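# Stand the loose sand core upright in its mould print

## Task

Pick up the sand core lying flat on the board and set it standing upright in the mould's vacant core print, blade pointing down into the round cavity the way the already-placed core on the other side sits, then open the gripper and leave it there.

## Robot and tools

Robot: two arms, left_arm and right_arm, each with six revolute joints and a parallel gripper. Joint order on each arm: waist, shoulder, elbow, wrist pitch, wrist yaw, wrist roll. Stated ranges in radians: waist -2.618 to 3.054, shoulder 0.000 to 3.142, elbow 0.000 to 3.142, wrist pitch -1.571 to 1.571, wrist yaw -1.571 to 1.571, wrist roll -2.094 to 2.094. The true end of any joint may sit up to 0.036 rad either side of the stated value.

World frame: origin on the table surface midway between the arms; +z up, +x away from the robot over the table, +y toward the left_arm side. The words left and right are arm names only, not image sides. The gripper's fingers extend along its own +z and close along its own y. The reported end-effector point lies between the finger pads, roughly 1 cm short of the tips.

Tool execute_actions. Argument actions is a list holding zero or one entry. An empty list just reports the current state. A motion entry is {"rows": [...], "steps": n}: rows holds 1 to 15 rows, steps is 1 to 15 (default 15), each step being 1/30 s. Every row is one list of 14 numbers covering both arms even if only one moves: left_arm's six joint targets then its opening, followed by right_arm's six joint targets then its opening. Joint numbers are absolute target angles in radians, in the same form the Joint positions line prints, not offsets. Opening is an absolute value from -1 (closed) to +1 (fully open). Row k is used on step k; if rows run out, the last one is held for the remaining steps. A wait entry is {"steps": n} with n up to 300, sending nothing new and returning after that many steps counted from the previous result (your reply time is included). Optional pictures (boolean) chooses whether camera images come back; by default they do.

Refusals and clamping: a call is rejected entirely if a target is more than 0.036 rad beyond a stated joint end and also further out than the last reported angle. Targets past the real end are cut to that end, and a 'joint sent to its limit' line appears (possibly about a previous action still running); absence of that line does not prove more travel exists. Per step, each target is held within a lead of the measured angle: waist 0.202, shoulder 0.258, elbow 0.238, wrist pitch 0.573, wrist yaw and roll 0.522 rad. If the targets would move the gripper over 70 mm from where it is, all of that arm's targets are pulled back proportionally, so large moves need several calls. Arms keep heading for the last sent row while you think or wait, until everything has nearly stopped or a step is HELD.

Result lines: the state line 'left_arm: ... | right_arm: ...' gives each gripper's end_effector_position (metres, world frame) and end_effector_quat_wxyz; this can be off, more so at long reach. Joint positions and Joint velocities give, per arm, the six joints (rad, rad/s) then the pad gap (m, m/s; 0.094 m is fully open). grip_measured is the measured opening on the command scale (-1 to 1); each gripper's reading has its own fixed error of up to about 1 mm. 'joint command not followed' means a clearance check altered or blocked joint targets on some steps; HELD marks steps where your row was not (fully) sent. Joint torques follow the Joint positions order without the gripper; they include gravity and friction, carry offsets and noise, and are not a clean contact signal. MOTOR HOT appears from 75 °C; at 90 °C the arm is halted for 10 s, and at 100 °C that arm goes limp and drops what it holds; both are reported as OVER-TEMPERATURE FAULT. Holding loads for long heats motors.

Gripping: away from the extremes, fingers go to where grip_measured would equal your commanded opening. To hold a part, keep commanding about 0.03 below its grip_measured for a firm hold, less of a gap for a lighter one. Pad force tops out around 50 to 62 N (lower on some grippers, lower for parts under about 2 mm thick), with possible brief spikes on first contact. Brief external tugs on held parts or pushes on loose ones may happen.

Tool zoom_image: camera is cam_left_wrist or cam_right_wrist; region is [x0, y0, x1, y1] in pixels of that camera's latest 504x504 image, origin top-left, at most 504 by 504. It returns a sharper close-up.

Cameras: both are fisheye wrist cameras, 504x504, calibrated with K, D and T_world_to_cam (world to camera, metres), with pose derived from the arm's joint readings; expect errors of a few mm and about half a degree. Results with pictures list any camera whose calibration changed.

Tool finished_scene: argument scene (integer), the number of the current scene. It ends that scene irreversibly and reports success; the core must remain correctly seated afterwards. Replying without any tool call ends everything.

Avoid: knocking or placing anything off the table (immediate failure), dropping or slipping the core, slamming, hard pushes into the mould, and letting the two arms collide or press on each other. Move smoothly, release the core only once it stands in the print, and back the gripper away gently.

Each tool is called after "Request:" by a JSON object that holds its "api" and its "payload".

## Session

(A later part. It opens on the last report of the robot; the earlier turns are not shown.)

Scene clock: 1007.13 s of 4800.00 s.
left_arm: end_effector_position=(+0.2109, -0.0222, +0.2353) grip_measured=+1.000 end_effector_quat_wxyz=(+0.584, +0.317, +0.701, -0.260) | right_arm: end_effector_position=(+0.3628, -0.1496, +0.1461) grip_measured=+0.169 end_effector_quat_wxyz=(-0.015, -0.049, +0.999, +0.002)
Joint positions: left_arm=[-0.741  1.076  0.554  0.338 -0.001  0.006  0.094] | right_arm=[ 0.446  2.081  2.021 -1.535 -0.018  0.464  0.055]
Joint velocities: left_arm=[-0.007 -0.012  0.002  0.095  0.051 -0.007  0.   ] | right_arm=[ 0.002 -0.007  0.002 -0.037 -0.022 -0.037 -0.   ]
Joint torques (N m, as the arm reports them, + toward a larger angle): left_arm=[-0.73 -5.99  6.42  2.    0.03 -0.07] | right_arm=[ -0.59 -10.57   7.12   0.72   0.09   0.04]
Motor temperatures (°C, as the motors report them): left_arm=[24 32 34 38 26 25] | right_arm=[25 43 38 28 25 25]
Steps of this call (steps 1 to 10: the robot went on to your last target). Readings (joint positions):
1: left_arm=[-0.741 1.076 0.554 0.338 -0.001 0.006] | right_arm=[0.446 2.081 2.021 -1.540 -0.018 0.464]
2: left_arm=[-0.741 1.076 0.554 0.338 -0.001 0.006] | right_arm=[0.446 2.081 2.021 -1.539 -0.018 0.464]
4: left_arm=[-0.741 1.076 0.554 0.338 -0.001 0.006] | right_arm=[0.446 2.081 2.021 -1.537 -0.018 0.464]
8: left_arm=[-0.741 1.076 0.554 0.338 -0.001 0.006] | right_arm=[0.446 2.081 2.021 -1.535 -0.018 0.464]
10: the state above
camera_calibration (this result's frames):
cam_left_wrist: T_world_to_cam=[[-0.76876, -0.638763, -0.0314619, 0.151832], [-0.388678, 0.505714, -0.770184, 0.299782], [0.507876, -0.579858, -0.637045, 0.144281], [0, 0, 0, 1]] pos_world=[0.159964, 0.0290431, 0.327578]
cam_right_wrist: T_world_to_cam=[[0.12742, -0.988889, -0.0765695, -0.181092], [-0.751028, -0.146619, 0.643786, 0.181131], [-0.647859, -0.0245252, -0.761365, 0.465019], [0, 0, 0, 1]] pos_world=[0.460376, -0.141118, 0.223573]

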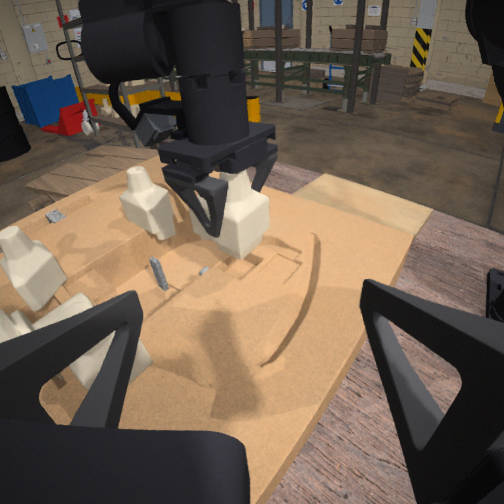

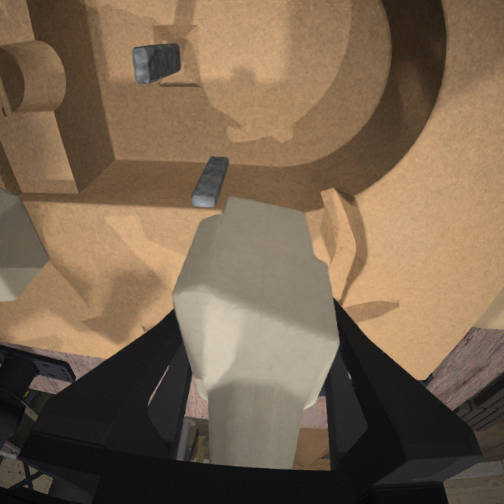

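Request:
{"api": "execute_actions", "payload": {"actions": [{"rows": [[-0.75,1.05,0.55,0.35,0,0,1,0.45,2.076,2.02,-1.522,-0.01,0.47,0.135],[-0.75,1.05,0.55,0.35,0,0,1,0.456,2.076,2.016,-1.518,-0.01,0.47,0.135],[-0.75,1.05,0.55,0.35,0,0,1,0.46,2.076,2.012,-1.514,-0.01,0.47,0.135],[-0.75,1.05,0.55,0.35,0,0,1,0.46,2.076,2.008,-1.51,-0.01,0.47,0.135],[-0.75,1.05,0.55,0.35,0,0,1,0.46,2.076,2.004,-1.506,-0.01,0.47,0.135],[-0.75,1.05,0.55,0.35,0,0,1,0.46,2.076,2.0,-1.502,-0.01,0.47,0.135],[-0.75,1.05,0.55,0.35,0,0,1,0.46,2.076,1.996,-1.498,-0.01,0.47,0.135],[-0.75,1.05,0.55,0.35,0,0,1,0.46,2.076,1.992,-1.494,-0.01,0.47,0.135],[-0.75,1.05,0.55,0.35,0,0,1,0.46,2.076,1.988,-1.49,-0.01,0.47,0.135],[-0.75,1.05,0.55,0.35,0,0,1,0.46,2.076,1.984,-1.487,-0.01,0.47,0.135],[-0.75,1.05,0.55,0.35,0,0,1,0.46,2.076,1.98,-1.486,-0.01,0.47,0.135],[-0.75,1.05,0.55,0.35,0,0,1,0.46,2.076,1.977,-1.486,-0.01,0.47,0.135],[-0.75,1.05,0.55,0.35,0,0,1,0.46,2.076,1.974,-1.486,-0.01,0.47,0.135]], "steps": 15}], "pictures": false}}

Request:
{"api": "execute_actions", "payload": {"actions": [{"steps": 10}]}}

Request:
{"api": "zoom_image", "payload": {"camera": "cam_left_wrist", "region": [180, 200, 300, 300]}}

Request:
{"api": "zoom_image", "payload": {"camera": "cam_right_wrist", "region": [150, 160, 390, 340]}}

Scene clock: 1058.53 s of 4800.00 s.
left_arm: end_effector_position=(+0.2109, -0.0222, +0.2353) grip_measured=+1.000 end_effector_quat_wxyz=(+0.584, +0.317, +0.701, -0.260) | right_arm: end_effector_position=(+0.3622, -0.1500, +0.1348) grip_measured=+0.169 end_effector_quat_wxyz=(-0.019, -0.049, +0.999, -0.001)
Joint positions: left_arm=[-0.741  1.076  0.554  0.338 -0.001  0.006  0.094] | right_arm=[ 0.446  2.081  1.976 -1.5   -0.018  0.464  0.055]
Joint velocities: left_arm=[-0.012  0.002  0.012 -0.022 -0.051 -0.007  0.   ] | right_arm=[ 0.007 -0.012 -0.056 -0.007  0.022  0.037  0.   ]
Joint torques (N m, as the arm reports them, + toward a larger angle): left_arm=[-0.75 -6.    6.44  2.    0.02 -0.07] | right_arm=[  1.3  -10.58   7.11   0.66   0.09   0.05]
Motor temperatures (°C, as the motors report them): left_arm=[24 32 34 38 26 25] | right_arm=[25 43 35 27 25 25]
Steps of this call (steps 1 to 15: the robot went on to your last target; steps 16 to 90: nothing new was sent; then 47.90 s passed at rest; steps 91 to 105: all 15 steps of this action). Readings (joint positions):
91: left_arm=[-0.741 1.076 0.554 0.338 -0.001 0.006] | right_arm=[0.446 2.081 2.021 -1.535 -0.018 0.464]
92: left_arm=[-0.741 1.076 0.554 0.338 -0.001 0.006] | right_arm=[0.446 2.081 2.021 -1.534 -0.018 0.464]
94: left_arm=[-0.741 1.076 0.554 0.338 -0.001 0.006] | right_arm=[0.446 2.081 2.019 -1.529 -0.018 0.464]
98: left_arm=[-0.741 1.076 0.554 0.338 -0.001 0.006] | right_arm=[0.446 2.081 2.001 -1.515 -0.018 0.464]
105: the state above

Scene clock: 1058.87 s of 4800.00 s.
left_arm: end_effector_position=(+0.2109, -0.0222, +0.2353) grip_measured=+1.000 end_effector_quat_wxyz=(+0.584, +0.317, +0.701, -0.260) | right_arm: end_effector_position=(+0.3630, -0.1495, +0.1345) grip_measured=+0.169 end_effector_quat_wxyz=(-0.017, -0.049, +0.999, +0.000)
Joint positions: left_arm=[-0.741  1.076  0.554  0.338 -0.001  0.006  0.094] | right_arm=[ 0.446  2.081  1.975 -1.495 -0.018  0.464  0.055]
Joint velocities: left_arm=[-0.007 -0.002 -0.007 -0.051  0.066 -0.007  0.   ] | right_arm=[-0.002  0.007 -0.002  0.007  0.051  0.037 -0.   ]
Joint torques (N m, as the arm reports them, + toward a larger angle): left_arm=[-0.73 -5.99  6.43  2.    0.02 -0.07] | right_arm=[  1.37 -10.57   6.94   0.68   0.09   0.03]
Motor temperatures (°C, as the motors report them): left_arm=[24 32 34 38 26 25] | right_arm=[25 43 35 27 25 25]
Steps of this call (steps 1 to 10: the robot went on to your last target). Readings (joint positions):
1: left_arm=[-0.741 1.076 0.554 0.338 -0.001 0.006] | right_arm=[0.446 2.081 1.975 -1.499 -0.018 0.464]
2: left_arm=[-0.741 1.076 0.554 0.338 -0.001 0.006] | right_arm=[0.446 2.081 1.975 -1.499 -0.018 0.464]
4: left_arm=[-0.741 1.076 0.554 0.338 -0.001 0.006] | right_arm=[0.446 2.081 1.975 -1.497 -0.018 0.464]
8: left_arm=[-0.741 1.076 0.554 0.338 -0.001 0.006] | right_arm=[0.446 2.081 1.975 -1.495 -0.018 0.464]
10: the state above
camera_calibration (this result's frames):
cam_left_wrist: T_world_to_cam=[[-0.76876, -0.638763, -0.0314619, 0.151832], [-0.388678, 0.505714, -0.770184, 0.299782], [0.507876, -0.579858, -0.637045, 0.144281], [0, 0, 0, 1]] pos_world=[0.159964, 0.0290431, 0.327578]
cam_right_wrist: T_world_to_cam=[[0.127007, -0.989149, -0.0738458, -0.182136], [-0.747484, -0.144384, 0.648399, 0.187229], [-0.652025, -0.0271529, -0.757711, 0.45692], [0, 0, 0, 1]] pos_world=[0.461007, -0.14072, 0.211364]

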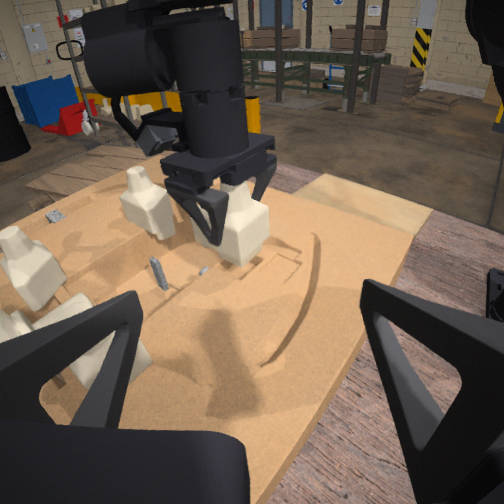

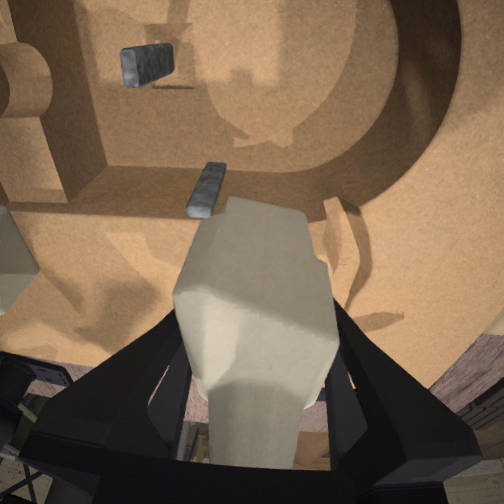

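Region (180, 200, 300, 300) of cam_left_wrist's 504x504 image, scaled by 4.200, with more detail than that image has.

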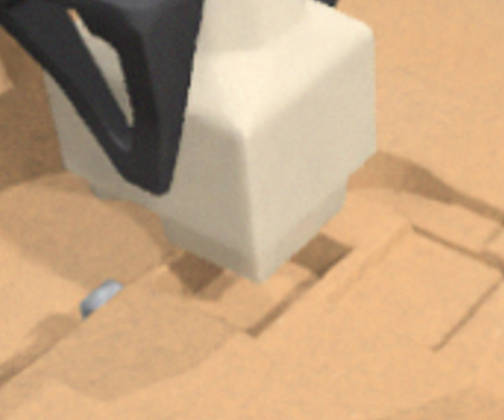

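Region (150, 160, 390, 340) of cam_right_wrist's 504x504 image, scaled by 2.100, with more detail than that image has; it fills the top 378 rows of this view, and the rest is white.

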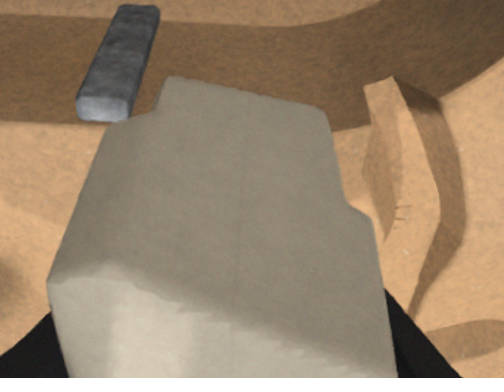

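Request:
{"api": "execute_actions", "payload": {"actions": [{"rows": [[-0.75,1.05,0.55,0.35,0,0,1,0.468,2.076,1.974,-1.486,-0.01,0.47,0.135],[-0.75,1.05,0.55,0.35,0,0,1,0.466,2.076,1.974,-1.486,-0.01,0.47,0.135],[-0.75,1.05,0.55,0.35,0,0,1,0.463,2.076,1.974,-1.486,-0.01,0.47,0.135]], "steps": 12}], "pictures": false}}

Scene clock: 1074.40 s of 4800.00 s.
left_arm: end_effector_position=(+0.2109, -0.0222, +0.2353) grip_measured=+1.000 end_effector_quat_wxyz=(+0.584, +0.317, +0.701, -0.260) | right_arm: end_effector_position=(+0.3612, -0.1466, +0.1345) grip_measured=+0.169 end_effector_quat_wxyz=(-0.017, -0.054, +0.998, +0.000)
Joint positions: left_arm=[-0.741  1.076  0.554  0.338 -0.001  0.006  0.094] | right_arm=[ 0.455  2.081  1.975 -1.494 -0.017  0.464  0.055]
Joint velocities: left_arm=[-0.002 -0.012  0.007 -0.022 -0.037  0.066  0.   ] | right_arm=[ 0.007  0.002  0.012 -0.037 -0.022  0.007 -0.   ]
Joint torques (N m, as the arm reports them, + toward a larger angle): left_arm=[-0.75 -6.01  6.45  2.    0.02 -0.07] | right_arm=[  0.74 -10.64   6.95   0.67   0.09   0.03]
Motor temperatures (°C, as the motors report them): left_arm=[24 32 34 38 26 25] | right_arm=[25 43 35 27 25 25]
Steps of this call (steps 1 to 15: the robot went on to your last target; steps 16 to 90: nothing new was sent; then 12.13 s passed at rest; steps 91 to 102: all 12 steps of this action). Readings (joint positions):
91: left_arm=[-0.741 1.076 0.554 0.338 -0.001 0.006] | right_arm=[0.447 2.081 1.975 -1.494 -0.017 0.464]
92: left_arm=[-0.741 1.076 0.554 0.338 -0.001 0.006] | right_arm=[0.448 2.081 1.975 -1.494 -0.017 0.464]
94: left_arm=[-0.741 1.076 0.554 0.338 -0.001 0.006] | right_arm=[0.452 2.081 1.975 -1.494 -0.017 0.464]
98: left_arm=[-0.741 1.076 0.554 0.338 -0.001 0.006] | right_arm=[0.455 2.081 1.975 -1.494 -0.017 0.464]
102: the state above

Request:
{"api": "execute_actions", "payload": {"actions": [{"rows": [[-0.75,1.05,0.55,0.35,0,0,1,0.463,2.076,1.971,-1.482,-0.01,0.485,0.135],[-0.75,1.05,0.55,0.35,0,0,1,0.463,2.076,1.968,-1.478,-0.01,0.485,0.135],[-0.75,1.05,0.55,0.35,0,0,1,0.463,2.076,1.965,-1.474,-0.01,0.485,0.135],[-0.75,1.05,0.55,0.35,0,0,1,0.463,2.076,1.962,-1.47,-0.01,0.485,0.135],[-0.75,1.05,0.55,0.35,0,0,1,0.463,2.076,1.959,-1.467,-0.01,0.485,0.135],[-0.75,1.05,0.55,0.35,0,0,1,0.463,2.076,1.956,-1.464,-0.01,0.485,0.135],[-0.75,1.05,0.55,0.35,0,0,1,0.463,2.076,1.953,-1.461,-0.01,0.485,0.135],[-0.75,1.05,0.55,0.35,0,0,1,0.463,2.076,1.95,-1.458,-0.01,0.485,0.135],[-0.75,1.05,0.55,0.35,0,0,1,0.463,2.076,1.947,-1.455,-0.01,0.485,0.135],[-0.75,1.05,0.55,0.35,0,0,1,0.463,2.076,1.944,-1.452,-0.01,0.485,0.135],[-0.75,1.05,0.55,0.35,0,0,1,0.463,2.076,1.941,-1.452,-0.01,0.485,0.135],[-0.75,1.05,0.55,0.35,0,0,1,0.463,2.076,1.938,-1.452,-0.01,0.485,0.135]], "steps": 15}], "pictures": false}}

Request:
{"api": "execute_actions", "payload": {"actions": [{"steps": 10}]}}

Request:
{"api": "zoom_image", "payload": {"camera": "cam_left_wrist", "region": [180, 200, 300, 300]}}

Scene clock: 1094.23 s of 4800.00 s.
left_arm: end_effector_position=(+0.2109, -0.0222, +0.2353) grip_measured=+1.000 end_effector_quat_wxyz=(+0.584, +0.317, +0.701, -0.260) | right_arm: end_effector_position=(+0.3609, -0.1468, +0.1255) grip_measured=+0.169 end_effector_quat_wxyz=(-0.020, -0.047, +0.999, -0.002)
Joint positions: left_arm=[-0.741  1.076  0.554  0.338 -0.001  0.006  0.094] | right_arm=[ 0.455  2.081  1.939 -1.464 -0.017  0.477  0.055]
Joint velocities: left_arm=[-0.002  0.012 -0.012  0.037 -0.022  0.051  0.   ] | right_arm=[ 0.002 -0.002 -0.042  0.051 -0.066  0.081 -0.   ]
Joint torques (N m, as the arm reports them, + toward a larger angle): left_arm=[-0.75 -5.99  6.43  2.    0.02 -0.07] | right_arm=[  0.66 -10.8    7.07   0.68   0.11   0.05]
Motor temperatures (°C, as the motors report them): left_arm=[24 32 34 38 26 25] | right_arm=[25 43 35 27 25 25]
Steps of this call (steps 1 to 15: the robot went on to your last target; steps 16 to 90: nothing new was sent; then 16.33 s passed at rest; steps 91 to 105: all 15 steps of this action). Readings (joint positions):
91: left_arm=[-0.741 1.076 0.554 0.338 -0.001 0.006] | right_arm=[0.455 2.081 1.975 -1.494 -0.017 0.465]
92: left_arm=[-0.741 1.076 0.554 0.338 -0.001 0.006] | right_arm=[0.455 2.081 1.975 -1.493 -0.017 0.468]
94: left_arm=[-0.741 1.076 0.554 0.338 -0.001 0.006] | right_arm=[0.455 2.081 1.972 -1.489 -0.017 0.471]
98: left_arm=[-0.741 1.076 0.554 0.338 -0.001 0.006] | right_arm=[0.455 2.081 1.957 -1.476 -0.017 0.475]
105: the state above

Scene clock: 1094.57 s of 4800.00 s.
left_arm: end_effector_position=(+0.2109, -0.0222, +0.2353) grip_measured=+1.000 end_effector_quat_wxyz=(+0.584, +0.317, +0.701, -0.260) | right_arm: end_effector_position=(+0.3616, -0.1463, +0.1254) grip_measured=+0.169 end_effector_quat_wxyz=(-0.018, -0.047, +0.999, -0.001)
Joint positions: left_arm=[-0.741  1.076  0.554  0.338 -0.001  0.006  0.094] | right_arm=[ 0.455  2.081  1.938 -1.46  -0.017  0.477  0.055]
Joint velocities: left_arm=[-0.002 -0.012 -0.017 -0.022 -0.051 -0.037  0.   ] | right_arm=[-0.012 -0.007 -0.002 -0.037  0.007 -0.051 -0.001]
Joint torques (N m, as the arm reports them, + toward a larger angle): left_arm=[-0.74 -6.    6.43  2.    0.02 -0.06] | right_arm=[  0.67 -10.75   7.03   0.68   0.11   0.03]
Motor temperatures (°C, as the motors report them): left_arm=[24 32 34 38 26 25] | right_arm=[25 43 35 27 25 25]
Steps of this call (steps 1 to 10: the robot went on to your last target). Readings (joint positions):
1: left_arm=[-0.741 1.076 0.554 0.338 -0.001 0.006] | right_arm=[0.455 2.081 1.938 -1.464 -0.017 0.477]
2: left_arm=[-0.741 1.076 0.554 0.338 -0.001 0.006] | right_arm=[0.455 2.081 1.938 -1.463 -0.017 0.477]
4: left_arm=[-0.741 1.076 0.554 0.338 -0.001 0.006] | right_arm=[0.455 2.081 1.938 -1.462 -0.017 0.477]
8: left_arm=[-0.741 1.076 0.554 0.338 -0.001 0.006] | right_arm=[0.455 2.081 1.938 -1.460 -0.017 0.477]
10: the state above
camera_calibration (this result's frames):
cam_left_wrist: T_world_to_cam=[[-0.76876, -0.638763, -0.0314619, 0.151832], [-0.388678, 0.505714, -0.770184, 0.299782], [0.507876, -0.579858, -0.637045, 0.144281], [0, 0, 0, 1]] pos_world=[0.159964, 0.0290431, 0.327578]
cam_right_wrist: T_world_to_cam=[[0.122802, -0.989825, -0.071873, -0.178288], [-0.747316, -0.139882, 0.649579, 0.192979], [-0.653023, -0.0260575, -0.75689, 0.449647], [0, 0, 0, 1]] pos_world=[0.45974, -0.137762, 0.202164]

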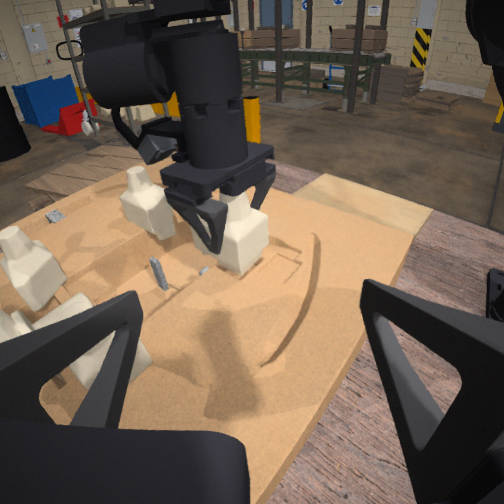

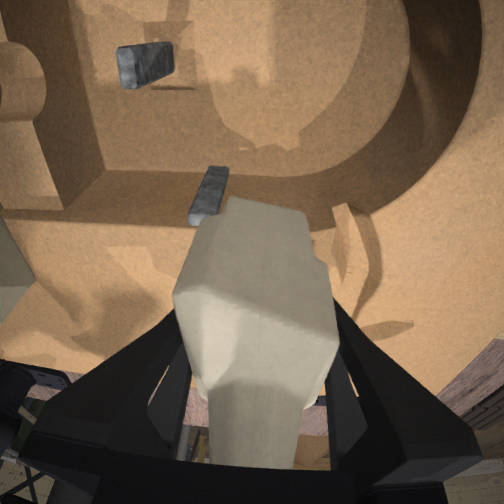

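Region (180, 200, 300, 300) of cam_left_wrist's 504x504 image, scaled by 4.200, with more detail than that image has.

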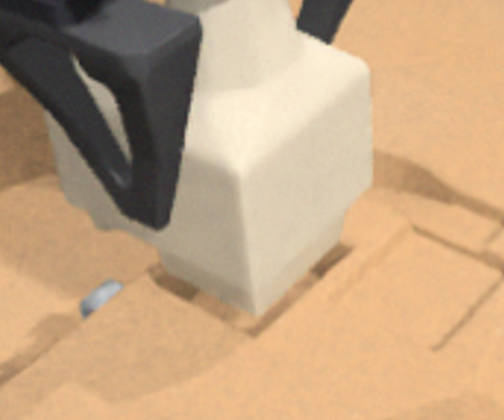

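Request:
{"api": "execute_actions", "payload": {"actions": [{"rows": [[-0.75,1.05,0.55,0.35,0,0,1,0.463,2.076,1.935,-1.448,-0.01,0.485,0.135],[-0.75,1.05,0.55,0.35,0,0,1,0.463,2.076,1.932,-1.444,-0.01,0.485,0.135],[-0.75,1.05,0.55,0.35,0,0,1,0.463,2.076,1.929,-1.44,-0.01,0.485,0.135],[-0.75,1.05,0.55,0.35,0,0,1,0.463,2.076,1.926,-1.436,-0.01,0.485,0.135],[-0.75,1.05,0.55,0.35,0,0,1,0.463,2.076,1.923,-1.433,-0.01,0.485,0.135],[-0.75,1.05,0.55,0.35,0,0,1,0.463,2.076,1.92,-1.43,-0.01,0.485,0.135],[-0.75,1.05,0.55,0.35,0,0,1,0.463,2.076,1.917,-1.427,-0.01,0.485,0.135],[-0.75,1.05,0.55,0.35,0,0,1,0.463,2.076,1.914,-1.424,-0.01,0.485,0.135],[-0.75,1.05,0.55,0.35,0,0,1,0.463,2.076,1.911,-1.421,-0.01,0.485,0.135],[-0.75,1.05,0.55,0.35,0,0,1,0.463,2.076,1.908,-1.418,-0.01,0.485,0.135],[-0.75,1.05,0.55,0.35,0,0,1,0.463,2.076,1.905,-1.415,-0.01,0.485,0.135],[-0.75,1.05,0.55,0.35,0,0,1,0.463,2.076,1.902,-1.413,-0.01,0.485,0.135],[-0.75,1.05,0.55,0.35,0,0,1,0.463,2.076,1.899,-1.413,-0.01,0.485,0.135],[-0.75,1.05,0.55,0.35,0,0,1,0.463,2.076,1.896,-1.413,-0.01,0.485,0.135]], "steps": 15}], "pictures": false}}

Request:
{"api": "execute_actions", "payload": {"actions": [{"steps": 10}]}}

Request:
{"api": "zoom_image", "payload": {"camera": "cam_left_wrist", "region": [180, 200, 300, 300]}}

Scene clock: 1112.03 s of 4800.00 s.
left_arm: end_effector_position=(+0.2109, -0.0222, +0.2353) grip_measured=+1.000 end_effector_quat_wxyz=(+0.584, +0.317, +0.701, -0.260) | right_arm: end_effector_position=(+0.3620, -0.1460, +0.1159) grip_measured=+0.169 end_effector_quat_wxyz=(-0.019, -0.047, +0.999, -0.001)
Joint positions: left_arm=[-0.741  1.076  0.554  0.338 -0.001  0.006  0.094] | right_arm=[ 0.455  2.081  1.901 -1.424 -0.017  0.477  0.055]
Joint velocities: left_arm=[-0.007 -0.007  0.007 -0.037 -0.051 -0.007  0.   ] | right_arm=[ 0.002  0.012 -0.051  0.037  0.022 -0.022  0.   ]
Joint torques (N m, as the arm reports them, + toward a larger angle): left_arm=[-0.75 -6.    6.45  2.    0.02 -0.07] | right_arm=[  0.6  -10.63   6.91   0.57   0.1    0.06]
Motor temperatures (°C, as the motors report them): left_arm=[24 32 34 38 26 25] | right_arm=[25 44 35 27 25 25]
Steps of this call (steps 1 to 15: the robot went on to your last target; steps 16 to 90: nothing new was sent; then 13.97 s passed at rest; steps 91 to 105: all 15 steps of this action). Readings (joint positions):
91: left_arm=[-0.741 1.076 0.554 0.338 -0.001 0.006] | right_arm=[0.455 2.081 1.938 -1.460 -0.017 0.477]
92: left_arm=[-0.741 1.076 0.554 0.338 -0.001 0.006] | right_arm=[0.455 2.081 1.938 -1.459 -0.017 0.477]
94: left_arm=[-0.741 1.076 0.554 0.338 -0.001 0.006] | right_arm=[0.455 2.081 1.937 -1.455 -0.017 0.477]
98: left_arm=[-0.741 1.076 0.554 0.338 -0.001 0.006] | right_arm=[0.455 2.081 1.922 -1.442 -0.017 0.477]
105: the state above

Scene clock: 1112.37 s of 4800.00 s.
left_arm: end_effector_position=(+0.2109, -0.0222, +0.2353) grip_measured=+1.000 end_effector_quat_wxyz=(+0.584, +0.317, +0.701, -0.260) | right_arm: end_effector_position=(+0.3621, -0.1460, +0.1151) grip_measured=+0.169 end_effector_quat_wxyz=(-0.018, -0.047, +0.999, -0.001)
Joint positions: left_arm=[-0.741  1.076  0.554  0.338 -0.001  0.006  0.094] | right_arm=[ 0.455  2.081  1.898 -1.42  -0.017  0.477  0.055]
Joint velocities: left_arm=[ 0.007 -0.007 -0.012 -0.11  -0.007  0.022  0.   ] | right_arm=[ 0.012  0.017  0.027  0.007  0.066 -0.037 -0.001]
Joint torques (N m, as the arm reports them, + toward a larger angle): left_arm=[-0.75 -5.99  6.42  2.    0.02 -0.07] | right_arm=[  0.71 -10.62   7.02   0.64   0.08   0.07]
Motor temperatures (°C, as the motors report them): left_arm=[24 32 34 38 26 25] | right_arm=[25 44 35 27 25 25]
Steps of this call (steps 1 to 10: the robot went on to your last target). Readings (joint positions):
1: left_arm=[-0.741 1.076 0.554 0.338 -0.001 0.006] | right_arm=[0.455 2.081 1.899 -1.422 -0.017 0.477]
2: left_arm=[-0.741 1.076 0.554 0.338 -0.001 0.006] | right_arm=[0.455 2.081 1.898 -1.421 -0.017 0.477]
4: left_arm=[-0.741 1.076 0.554 0.338 -0.001 0.006] | right_arm=[0.455 2.081 1.898 -1.420 -0.017 0.477]
8: left_arm=[-0.741 1.076 0.554 0.338 -0.001 0.006] | right_arm=[0.455 2.081 1.898 -1.420 -0.017 0.477]
10: the state above
camera_calibration (this result's frames):
cam_left_wrist: T_world_to_cam=[[-0.76876, -0.638763, -0.0314619, 0.151832], [-0.388678, 0.505714, -0.770184, 0.299782], [0.507876, -0.579858, -0.637045, 0.144281], [0, 0, 0, 1]] pos_world=[0.159964, 0.0290431, 0.327578]
cam_right_wrist: T_world_to_cam=[[0.122378, -0.989903, -0.0715291, -0.17866], [-0.746953, -0.13932, 0.650117, 0.199959], [-0.653518, -0.0261314, -0.75646, 0.442343], [0, 0, 0, 1]] pos_world=[0.460303, -0.137439, 0.191839]

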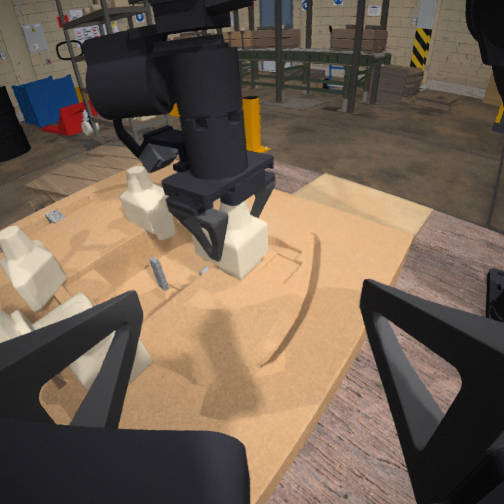

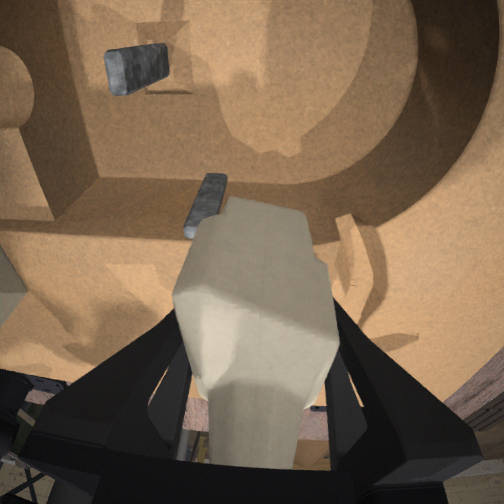

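Region (180, 200, 300, 300) of cam_left_wrist's 504x504 image, scaled by 4.200, with more detail than that image has.

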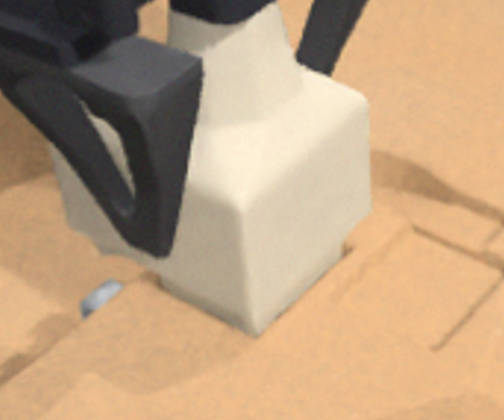

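Request:
{"api": "execute_actions", "payload": {"actions": [{"rows": [[-0.75,1.05,0.55,0.35,0,0,1,0.463,2.076,1.893,-1.409,-0.01,0.485,0.135],[-0.75,1.05,0.55,0.35,0,0,1,0.463,2.076,1.89,-1.405,-0.01,0.485,0.135],[-0.75,1.05,0.55,0.35,0,0,1,0.463,2.076,1.887,-1.401,-0.01,0.485,0.135],[-0.75,1.05,0.55,0.35,0,0,1,0.463,2.076,1.884,-1.398,-0.01,0.485,0.135],[-0.75,1.05,0.55,0.35,0,0,1,0.463,2.076,1.881,-1.395,-0.01,0.485,0.135],[-0.75,1.05,0.55,0.35,0,0,1,0.463,2.076,1.878,-1.392,-0.01,0.485,0.135],[-0.75,1.05,0.55,0.35,0,0,1,0.463,2.076,1.875,-1.389,-0.01,0.485,0.135],[-0.75,1.05,0.55,0.35,0,0,1,0.463,2.076,1.872,-1.386,-0.01,0.485,0.135],[-0.75,1.05,0.55,0.35,0,0,1,0.463,2.076,1.869,-1.383,-0.01,0.485,0.135],[-0.75,1.05,0.55,0.35,0,0,1,0.463,2.076,1.866,-1.38,-0.01,0.485,0.135],[-0.75,1.05,0.55,0.35,0,0,1,0.463,2.076,1.863,-1.378,-0.01,0.485,0.135],[-0.75,1.05,0.55,0.35,0,0,1,0.463,2.076,1.86,-1.377,-0.01,0.485,0.135],[-0.75,1.05,0.55,0.35,0,0,1,0.463,2.076,1.858,-1.377,-0.01,0.485,0.135]], "steps": 15}], "pictures": false}}

Request:
{"api": "execute_actions", "payload": {"actions": [{"steps": 10}]}}

Request:
{"api": "zoom_image", "payload": {"camera": "cam_left_wrist", "region": [180, 200, 300, 300]}}

Scene clock: 1137.53 s of 4800.00 s.
left_arm: end_effector_position=(+0.2109, -0.0222, +0.2353) grip_measured=+1.000 end_effector_quat_wxyz=(+0.584, +0.317, +0.701, -0.260) | right_arm: end_effector_position=(+0.3629, -0.1464, +0.1064) grip_measured=+0.169 end_effector_quat_wxyz=(-0.017, -0.047, +0.999, -0.003)
Joint positions: left_arm=[-0.741  1.076  0.554  0.338 -0.001  0.006  0.094] | right_arm=[ 0.455  2.081  1.863 -1.385 -0.013  0.478  0.055]
Joint velocities: left_arm=[ 0.002  0.002  0.002 -0.037 -0.095  0.022  0.   ] | right_arm=[-0.002  0.007 -0.056  0.037 -0.037  0.037 -0.   ]
Joint torques (N m, as the arm reports them, + toward a larger angle): left_arm=[-0.74 -5.98  6.43  2.    0.02 -0.07] | right_arm=[  0.81 -10.69   6.97   0.6    0.03   0.05]
Motor temperatures (°C, as the motors report them): left_arm=[24 32 34 39 26 25] | right_arm=[25 44 35 27 24 25]
Steps of this call (steps 1 to 15: the robot went on to your last target; steps 16 to 90: nothing new was sent; then 21.67 s passed at rest; steps 91 to 105: all 15 steps of this action). Readings (joint positions):
91: left_arm=[-0.741 1.076 0.554 0.338 -0.001 0.006] | right_arm=[0.455 2.081 1.898 -1.420 -0.017 0.477]
92: left_arm=[-0.741 1.076 0.554 0.338 -0.001 0.006] | right_arm=[0.455 2.081 1.898 -1.420 -0.017 0.477]
94: left_arm=[-0.741 1.076 0.554 0.338 -0.001 0.006] | right_arm=[0.455 2.081 1.894 -1.415 -0.017 0.477]
98: left_arm=[-0.741 1.076 0.554 0.338 -0.001 0.006] | right_arm=[0.455 2.081 1.880 -1.402 -0.016 0.478]
105: the state above

Scene clock: 1137.87 s of 4800.00 s.
left_arm: end_effector_position=(+0.2109, -0.0222, +0.2353) grip_measured=+1.000 end_effector_quat_wxyz=(+0.584, +0.317, +0.701, -0.260) | right_arm: end_effector_position=(+0.3629, -0.1464, +0.1061) grip_measured=+0.169 end_effector_quat_wxyz=(-0.017, -0.047, +0.999, -0.003)
Joint positions: left_arm=[-0.741  1.076  0.554  0.338 -0.001  0.006  0.094] | right_arm=[ 0.455  2.081  1.862 -1.384 -0.013  0.478  0.055]
Joint velocities: left_arm=[ 0.017 -0.007  0.007  0.022 -0.125 -0.037  0.   ] | right_arm=[ 0.012  0.002 -0.002 -0.066  0.007  0.022 -0.001]
Joint torques (N m, as the arm reports them, + toward a larger angle): left_arm=[-0.75 -6.01  6.44  1.99  0.02 -0.07] | right_arm=[  0.62 -10.68   6.8    0.66   0.06   0.05]
Motor temperatures (°C, as the motors report them): left_arm=[24 32 34 39 26 25] | right_arm=[25 44 35 27 24 25]
Steps of this call (steps 1 to 10: the robot went on to your last target). Readings (joint positions):
1: left_arm=[-0.741 1.076 0.554 0.338 -0.001 0.006] | right_arm=[0.455 2.081 1.862 -1.385 -0.013 0.478]
2: left_arm=[-0.741 1.076 0.554 0.338 -0.001 0.006] | right_arm=[0.455 2.081 1.862 -1.384 -0.013 0.478]
4: left_arm=[-0.741 1.076 0.554 0.338 -0.001 0.006] | right_arm=[0.455 2.081 1.862 -1.384 -0.013 0.478]
8: left_arm=[-0.741 1.076 0.554 0.338 -0.001 0.006] | right_arm=[0.455 2.081 1.862 -1.384 -0.013 0.478]
10: the state above
camera_calibration (this result's frames):
cam_left_wrist: T_world_to_cam=[[-0.76876, -0.638763, -0.0314619, 0.151832], [-0.388678, 0.505714, -0.770184, 0.299782], [0.507876, -0.579858, -0.637045, 0.144281], [0, 0, 0, 1]] pos_world=[0.159964, 0.0290431, 0.327578]
cam_right_wrist: T_world_to_cam=[[0.121562, -0.99026, -0.0678849, -0.179929], [-0.748778, -0.136384, 0.648638, 0.207622], [-0.651579, -0.0280192, -0.758063, 0.435187], [0, 0, 0, 1]] pos_world=[0.460893, -0.137666, 0.183013]

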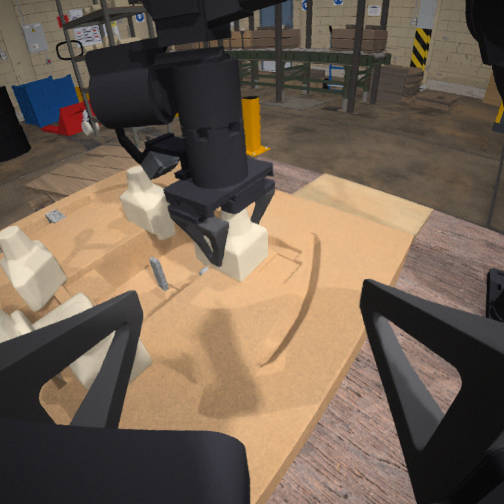

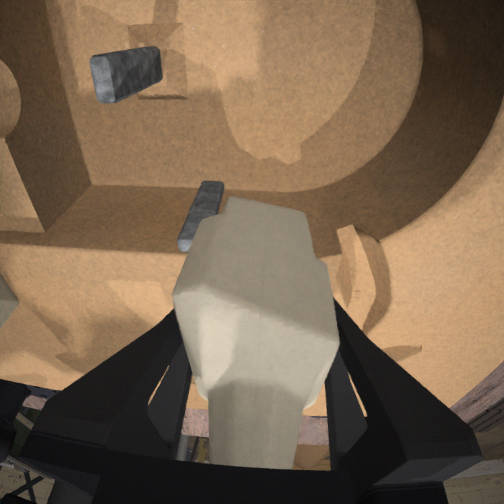

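Region (180, 200, 300, 300) of cam_left_wrist's 504x504 image, scaled by 4.200, with more detail than that image has.

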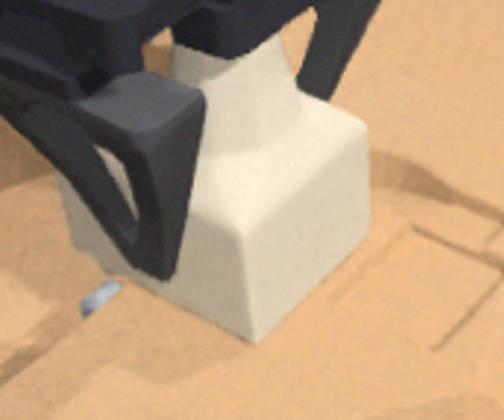

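Being guided by the taper. Continue a few mm.

Request:
{"api": "execute_actions", "payload": {"actions": [{"rows": [[-0.75,1.05,0.55,0.35,0,0,1,0.455,2.076,1.855,-1.374,-0.005,0.485,0.135],[-0.75,1.05,0.55,0.35,0,0,1,0.455,2.076,1.852,-1.371,-0.005,0.485,0.135],[-0.75,1.05,0.55,0.35,0,0,1,0.455,2.076,1.849,-1.368,-0.005,0.485,0.135],[-0.75,1.05,0.55,0.35,0,0,1,0.455,2.076,1.846,-1.365,-0.005,0.485,0.135],[-0.75,1.05,0.55,0.35,0,0,1,0.455,2.076,1.844,-1.363,-0.005,0.485,0.135],[-0.75,1.05,0.55,0.35,0,0,1,0.455,2.076,1.842,-1.361,-0.005,0.485,0.135],[-0.75,1.05,0.55,0.35,0,0,1,0.455,2.076,1.84,-1.359,-0.005,0.485,0.135],[-0.75,1.05,0.55,0.35,0,0,1,0.455,2.076,1.838,-1.357,-0.005,0.485,0.135],[-0.75,1.05,0.55,0.35,0,0,1,0.455,2.076,1.836,-1.356,-0.005,0.485,0.135]], "steps": 15}], "pictures": false}}

Scene clock: 1152.33 s of 4800.00 s.
left_arm: end_effector_position=(+0.2109, -0.0222, +0.2353) grip_measured=+1.000 end_effector_quat_wxyz=(+0.584, +0.317, +0.701, -0.260) | right_arm: end_effector_position=(+0.3631, -0.1466, +0.1042) grip_measured=+0.169 end_effector_quat_wxyz=(-0.017, -0.046, +0.999, -0.003)
Joint positions: left_arm=[-0.741  1.076  0.554  0.338 -0.001  0.006  0.094] | right_arm=[ 0.455  2.081  1.854 -1.376 -0.011  0.479  0.055]
Joint velocities: left_arm=[-0.002 -0.007  0.002  0.022 -0.066  0.037  0.   ] | right_arm=[-0.002 -0.002 -0.012  0.022  0.037 -0.022  0.001]
Joint torques (N m, as the arm reports them, + toward a larger angle): left_arm=[-0.74 -5.99  6.44  2.    0.02 -0.07] | right_arm=[  0.04 -10.56   5.27   0.78   0.09   0.05]
Motor temperatures (°C, as the motors report them): left_arm=[24 32 34 39 26 25] | right_arm=[25 44 35 27 24 25]
Steps of this call (steps 1 to 15: the robot went on to your last target; steps 16 to 90: nothing new was sent; then 10.97 s passed at rest; steps 91 to 105: all 15 steps of this action). Readings (joint positions):
91: left_arm=[-0.741 1.076 0.554 0.338 -0.001 0.006] | right_arm=[0.455 2.081 1.862 -1.384 -0.012 0.478]
92: left_arm=[-0.741 1.076 0.554 0.338 -0.001 0.006] | right_arm=[0.455 2.081 1.862 -1.384 -0.012 0.478]
94: left_arm=[-0.741 1.076 0.554 0.338 -0.001 0.006] | right_arm=[0.455 2.081 1.857 -1.380 -0.012 0.478]
98: left_arm=[-0.741 1.076 0.554 0.338 -0.001 0.006] | right_arm=[0.455 2.081 1.854 -1.376 -0.011 0.479]
105: the state above

Request:
{"api": "execute_actions", "payload": {"actions": [{"rows": [[-0.75,1.05,0.55,0.35,0,0,1,0.455,2.076,1.856,-1.374,-0.01,0.48,0.15],[-0.75,1.05,0.55,0.35,0,0,1,0.455,2.076,1.858,-1.376,-0.01,0.48,0.17],[-0.75,1.05,0.55,0.35,0,0,1,0.455,2.076,1.858,-1.376,-0.01,0.48,0.2],[-0.75,1.05,0.55,0.35,0,0,1,0.455,2.076,1.858,-1.376,-0.01,0.48,0.24],[-0.75,1.05,0.55,0.35,0,0,1,0.455,2.076,1.858,-1.376,-0.01,0.48,0.29],[-0.75,1.05,0.55,0.35,0,0,1,0.455,2.076,1.858,-1.376,-0.01,0.48,0.34],[-0.75,1.05,0.55,0.35,0,0,1,0.455,2.076,1.858,-1.38,-0.01,0.48,0.4],[-0.75,1.05,0.55,0.35,0,0,1,0.455,2.076,1.87,-1.4,-0.01,0.48,0.45],[-0.75,1.05,0.55,0.35,0,0,1,0.455,2.076,1.885,-1.415,-0.01,0.48,0.45],[-0.75,1.05,0.55,0.35,0,0,1,0.455,2.076,1.9,-1.43,-0.01,0.48,0.45],[-0.75,1.05,0.55,0.35,0,0,1,0.455,2.076,1.915,-1.445,-0.01,0.48,0.45],[-0.75,1.05,0.55,0.35,0,0,1,0.455,2.076,1.93,-1.46,-0.01,0.48,0.5],[-0.75,1.05,0.55,0.35,0,0,1,0.455,2.076,1.945,-1.475,-0.01,0.48,0.55],[-0.75,1.05,0.55,0.35,0,0,1,0.455,2.076,1.96,-1.49,-0.01,0.48,0.6],[-0.75,1.05,0.55,0.35,0,0,1,0.455,2.076,1.975,-1.505,-0.01,0.48,0.65]], "steps": 15}], "pictures": false}}

Request:
{"api": "execute_actions", "payload": {"actions": [{"rows": [[-0.75,1.05,0.55,0.35,0,0,1,0.455,2.07,1.99,-1.52,-0.01,0.48,0.7],[-0.75,1.05,0.55,0.35,0,0,1,0.455,2.06,2.005,-1.53,-0.01,0.48,0.75],[-0.75,1.05,0.55,0.35,0,0,1,0.455,2.05,2.02,-1.54,-0.01,0.48,0.8],[-0.75,1.05,0.55,0.35,0,0,1,0.455,2.04,2.03,-1.55,-0.01,0.48,0.8],[-0.75,1.05,0.55,0.35,0,0,1,0.455,2.025,2.04,-1.55,-0.01,0.48,0.8],[-0.75,1.05,0.55,0.35,0,0,1,0.455,2.01,2.05,-1.55,-0.01,0.48,0.8],[-0.75,1.05,0.55,0.35,0,0,1,0.455,1.995,2.055,-1.55,-0.01,0.48,0.8],[-0.75,1.05,0.55,0.35,0,0,1,0.455,1.98,2.06,-1.55,-0.01,0.48,0.8],[-0.75,1.05,0.55,0.35,0,0,1,0.455,1.965,2.06,-1.55,-0.01,0.48,0.8],[-0.75,1.05,0.55,0.35,0,0,1,0.455,1.95,2.06,-1.55,-0.01,0.48,0.8],[-0.75,1.05,0.55,0.35,0,0,1,0.455,1.94,2.06,-1.55,-0.01,0.48,0.8],[-0.75,1.05,0.55,0.35,0,0,1,0.455,1.93,2.06,-1.55,-0.01,0.48,0.8]], "steps": 15}]}}

Scene clock: 1187.90 s of 4800.00 s.
left_arm: end_effector_position=(+0.2109, -0.0222, +0.2353) grip_measured=+1.000 end_effector_quat_wxyz=(+0.584, +0.317, +0.701, -0.260) | right_arm: end_effector_position=(+0.3631, -0.1467, +0.1220) grip_measured=+0.623 end_effector_quat_wxyz=(-0.015, -0.046, +0.999, -0.003)
Joint positions: left_arm=[-0.741  1.076  0.554  0.338 -0.001  0.006  0.094] | right_arm=[ 0.455  2.081  1.925 -1.444 -0.01   0.479  0.076]
Joint velocities: left_arm=[-0.017  0.007 -0.002  0.037  0.022 -0.007  0.   ] | right_arm=[-0.027 -0.007  0.476 -0.359  0.022 -0.037  0.047]
Joint torques (N m, as the arm reports them, + toward a larger angle): left_arm=[-0.73 -6.01  6.43  2.    0.02 -0.07] | right_arm=[  0.08 -10.58   9.13   0.47   0.03  -0.03]
Motor temperatures (°C, as the motors report them): left_arm=[24 32 34 39 26 25] | right_arm=[25 45 34 27 24 25]
Steps of this call (steps 1 to 15: the robot went on to your last target; steps 16 to 90: nothing new was sent; then 32.07 s passed at rest; steps 91 to 105: all 15 steps of this action). Readings (joint positions):
91: left_arm=[-0.741 1.076 0.554 0.338 -0.001 0.006] | right_arm=[0.455 2.081 1.854 -1.376 -0.011 0.479]
92: left_arm=[-0.741 1.076 0.554 0.338 -0.001 0.006] | right_arm=[0.455 2.081 1.854 -1.376 -0.011 0.479]
94: left_arm=[-0.741 1.076 0.554 0.338 -0.001 0.006] | right_arm=[0.455 2.081 1.854 -1.377 -0.010 0.479]
98: left_arm=[-0.741 1.076 0.554 0.338 -0.001 0.006] | right_arm=[0.455 2.081 1.854 -1.378 -0.010 0.479]
105: the state above

Scene clock: 1188.40 s of 4800.00 s.
left_arm: end_effector_position=(+0.2109, -0.0222, +0.2353) grip_measured=+1.000 end_effector_quat_wxyz=(+0.584, +0.317, +0.701, -0.260) | right_arm: end_effector_position=(+0.3586, -0.1496, +0.2045) grip_measured=+0.797 end_effector_quat_wxyz=(+0.059, -0.047, +0.996, +0.040)
Joint positions: left_arm=[-0.741  1.076  0.554  0.338 -0.001  0.006  0.094] | right_arm=[ 0.455  1.939  2.045 -1.534 -0.01   0.479  0.084]
Joint velocities: left_arm=[ 0.002 -0.002  0.002  0.066  0.051 -0.066  0.   ] | right_arm=[ 0.012 -0.217  0.071 -0.007 -0.022 -0.022 -0.001]
Joint torques (N m, as the arm reports them, + toward a larger angle): left_arm=[-0.74 -6.02  6.44  2.    0.02 -0.07] | right_arm=[ 0.06 -8.86  8.12  0.85  0.01 -0.05]
Motor temperatures (°C, as the motors report them): left_arm=[24 32 34 39 26 25] | right_arm=[25 45 34 27 24 25]
Steps of this call (steps 1 to 15: all 15 steps of this action). Readings (joint positions):
1: left_arm=[-0.741 1.076 0.554 0.338 -0.001 0.006] | right_arm=[0.455 2.081 1.942 -1.456 -0.010 0.479]
2: left_arm=[-0.741 1.076 0.554 0.338 -0.001 0.006] | right_arm=[0.455 2.081 1.957 -1.468 -0.010 0.479]
4: left_arm=[-0.741 1.076 0.554 0.338 -0.001 0.006] | right_arm=[0.455 2.079 1.986 -1.489 -0.010 0.479]
8: left_arm=[-0.741 1.076 0.554 0.338 -0.001 0.006] | right_arm=[0.455 2.045 2.020 -1.516 -0.010 0.479]
15: the state above
camera_calibration (this result's frames):
cam_left_wrist: T_world_to_cam=[[-0.76876, -0.638763, -0.0314619, 0.151832], [-0.388678, 0.505714, -0.770184, 0.299782], [0.507876, -0.579858, -0.637045, 0.144281], [0, 0, 0, 1]] pos_world=[0.159964, 0.0290431, 0.327578]
cam_right_wrist: T_world_to_cam=[[0.136142, -0.980705, -0.140297, -0.164931], [-0.83539, -0.189767, 0.51586, 0.19032], [-0.53253, 0.0469722, -0.845106, 0.493269], [0, 0, 0, 1]] pos_world=[0.444126, -0.148802, 0.295547]

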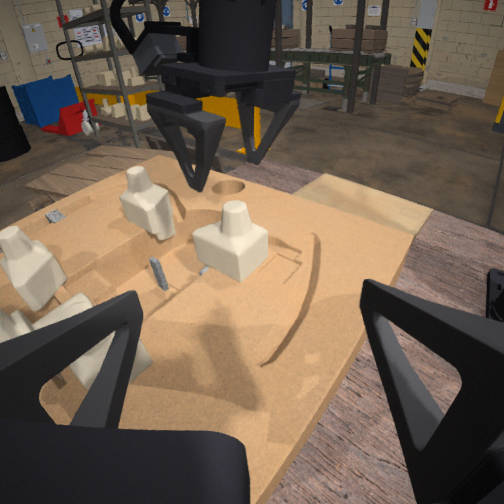

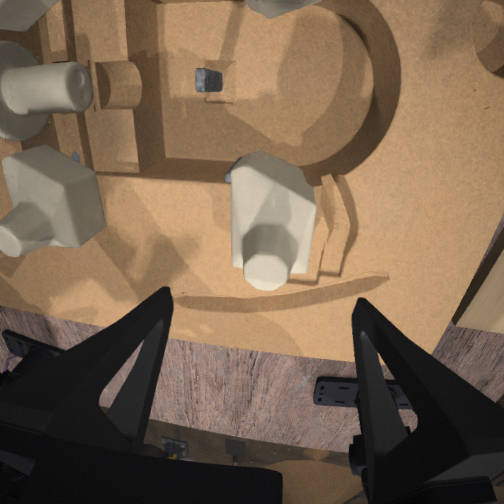

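Request:
{"api": "finished_scene", "payload": {"scene": 1}}

The scene is finished: the task was done.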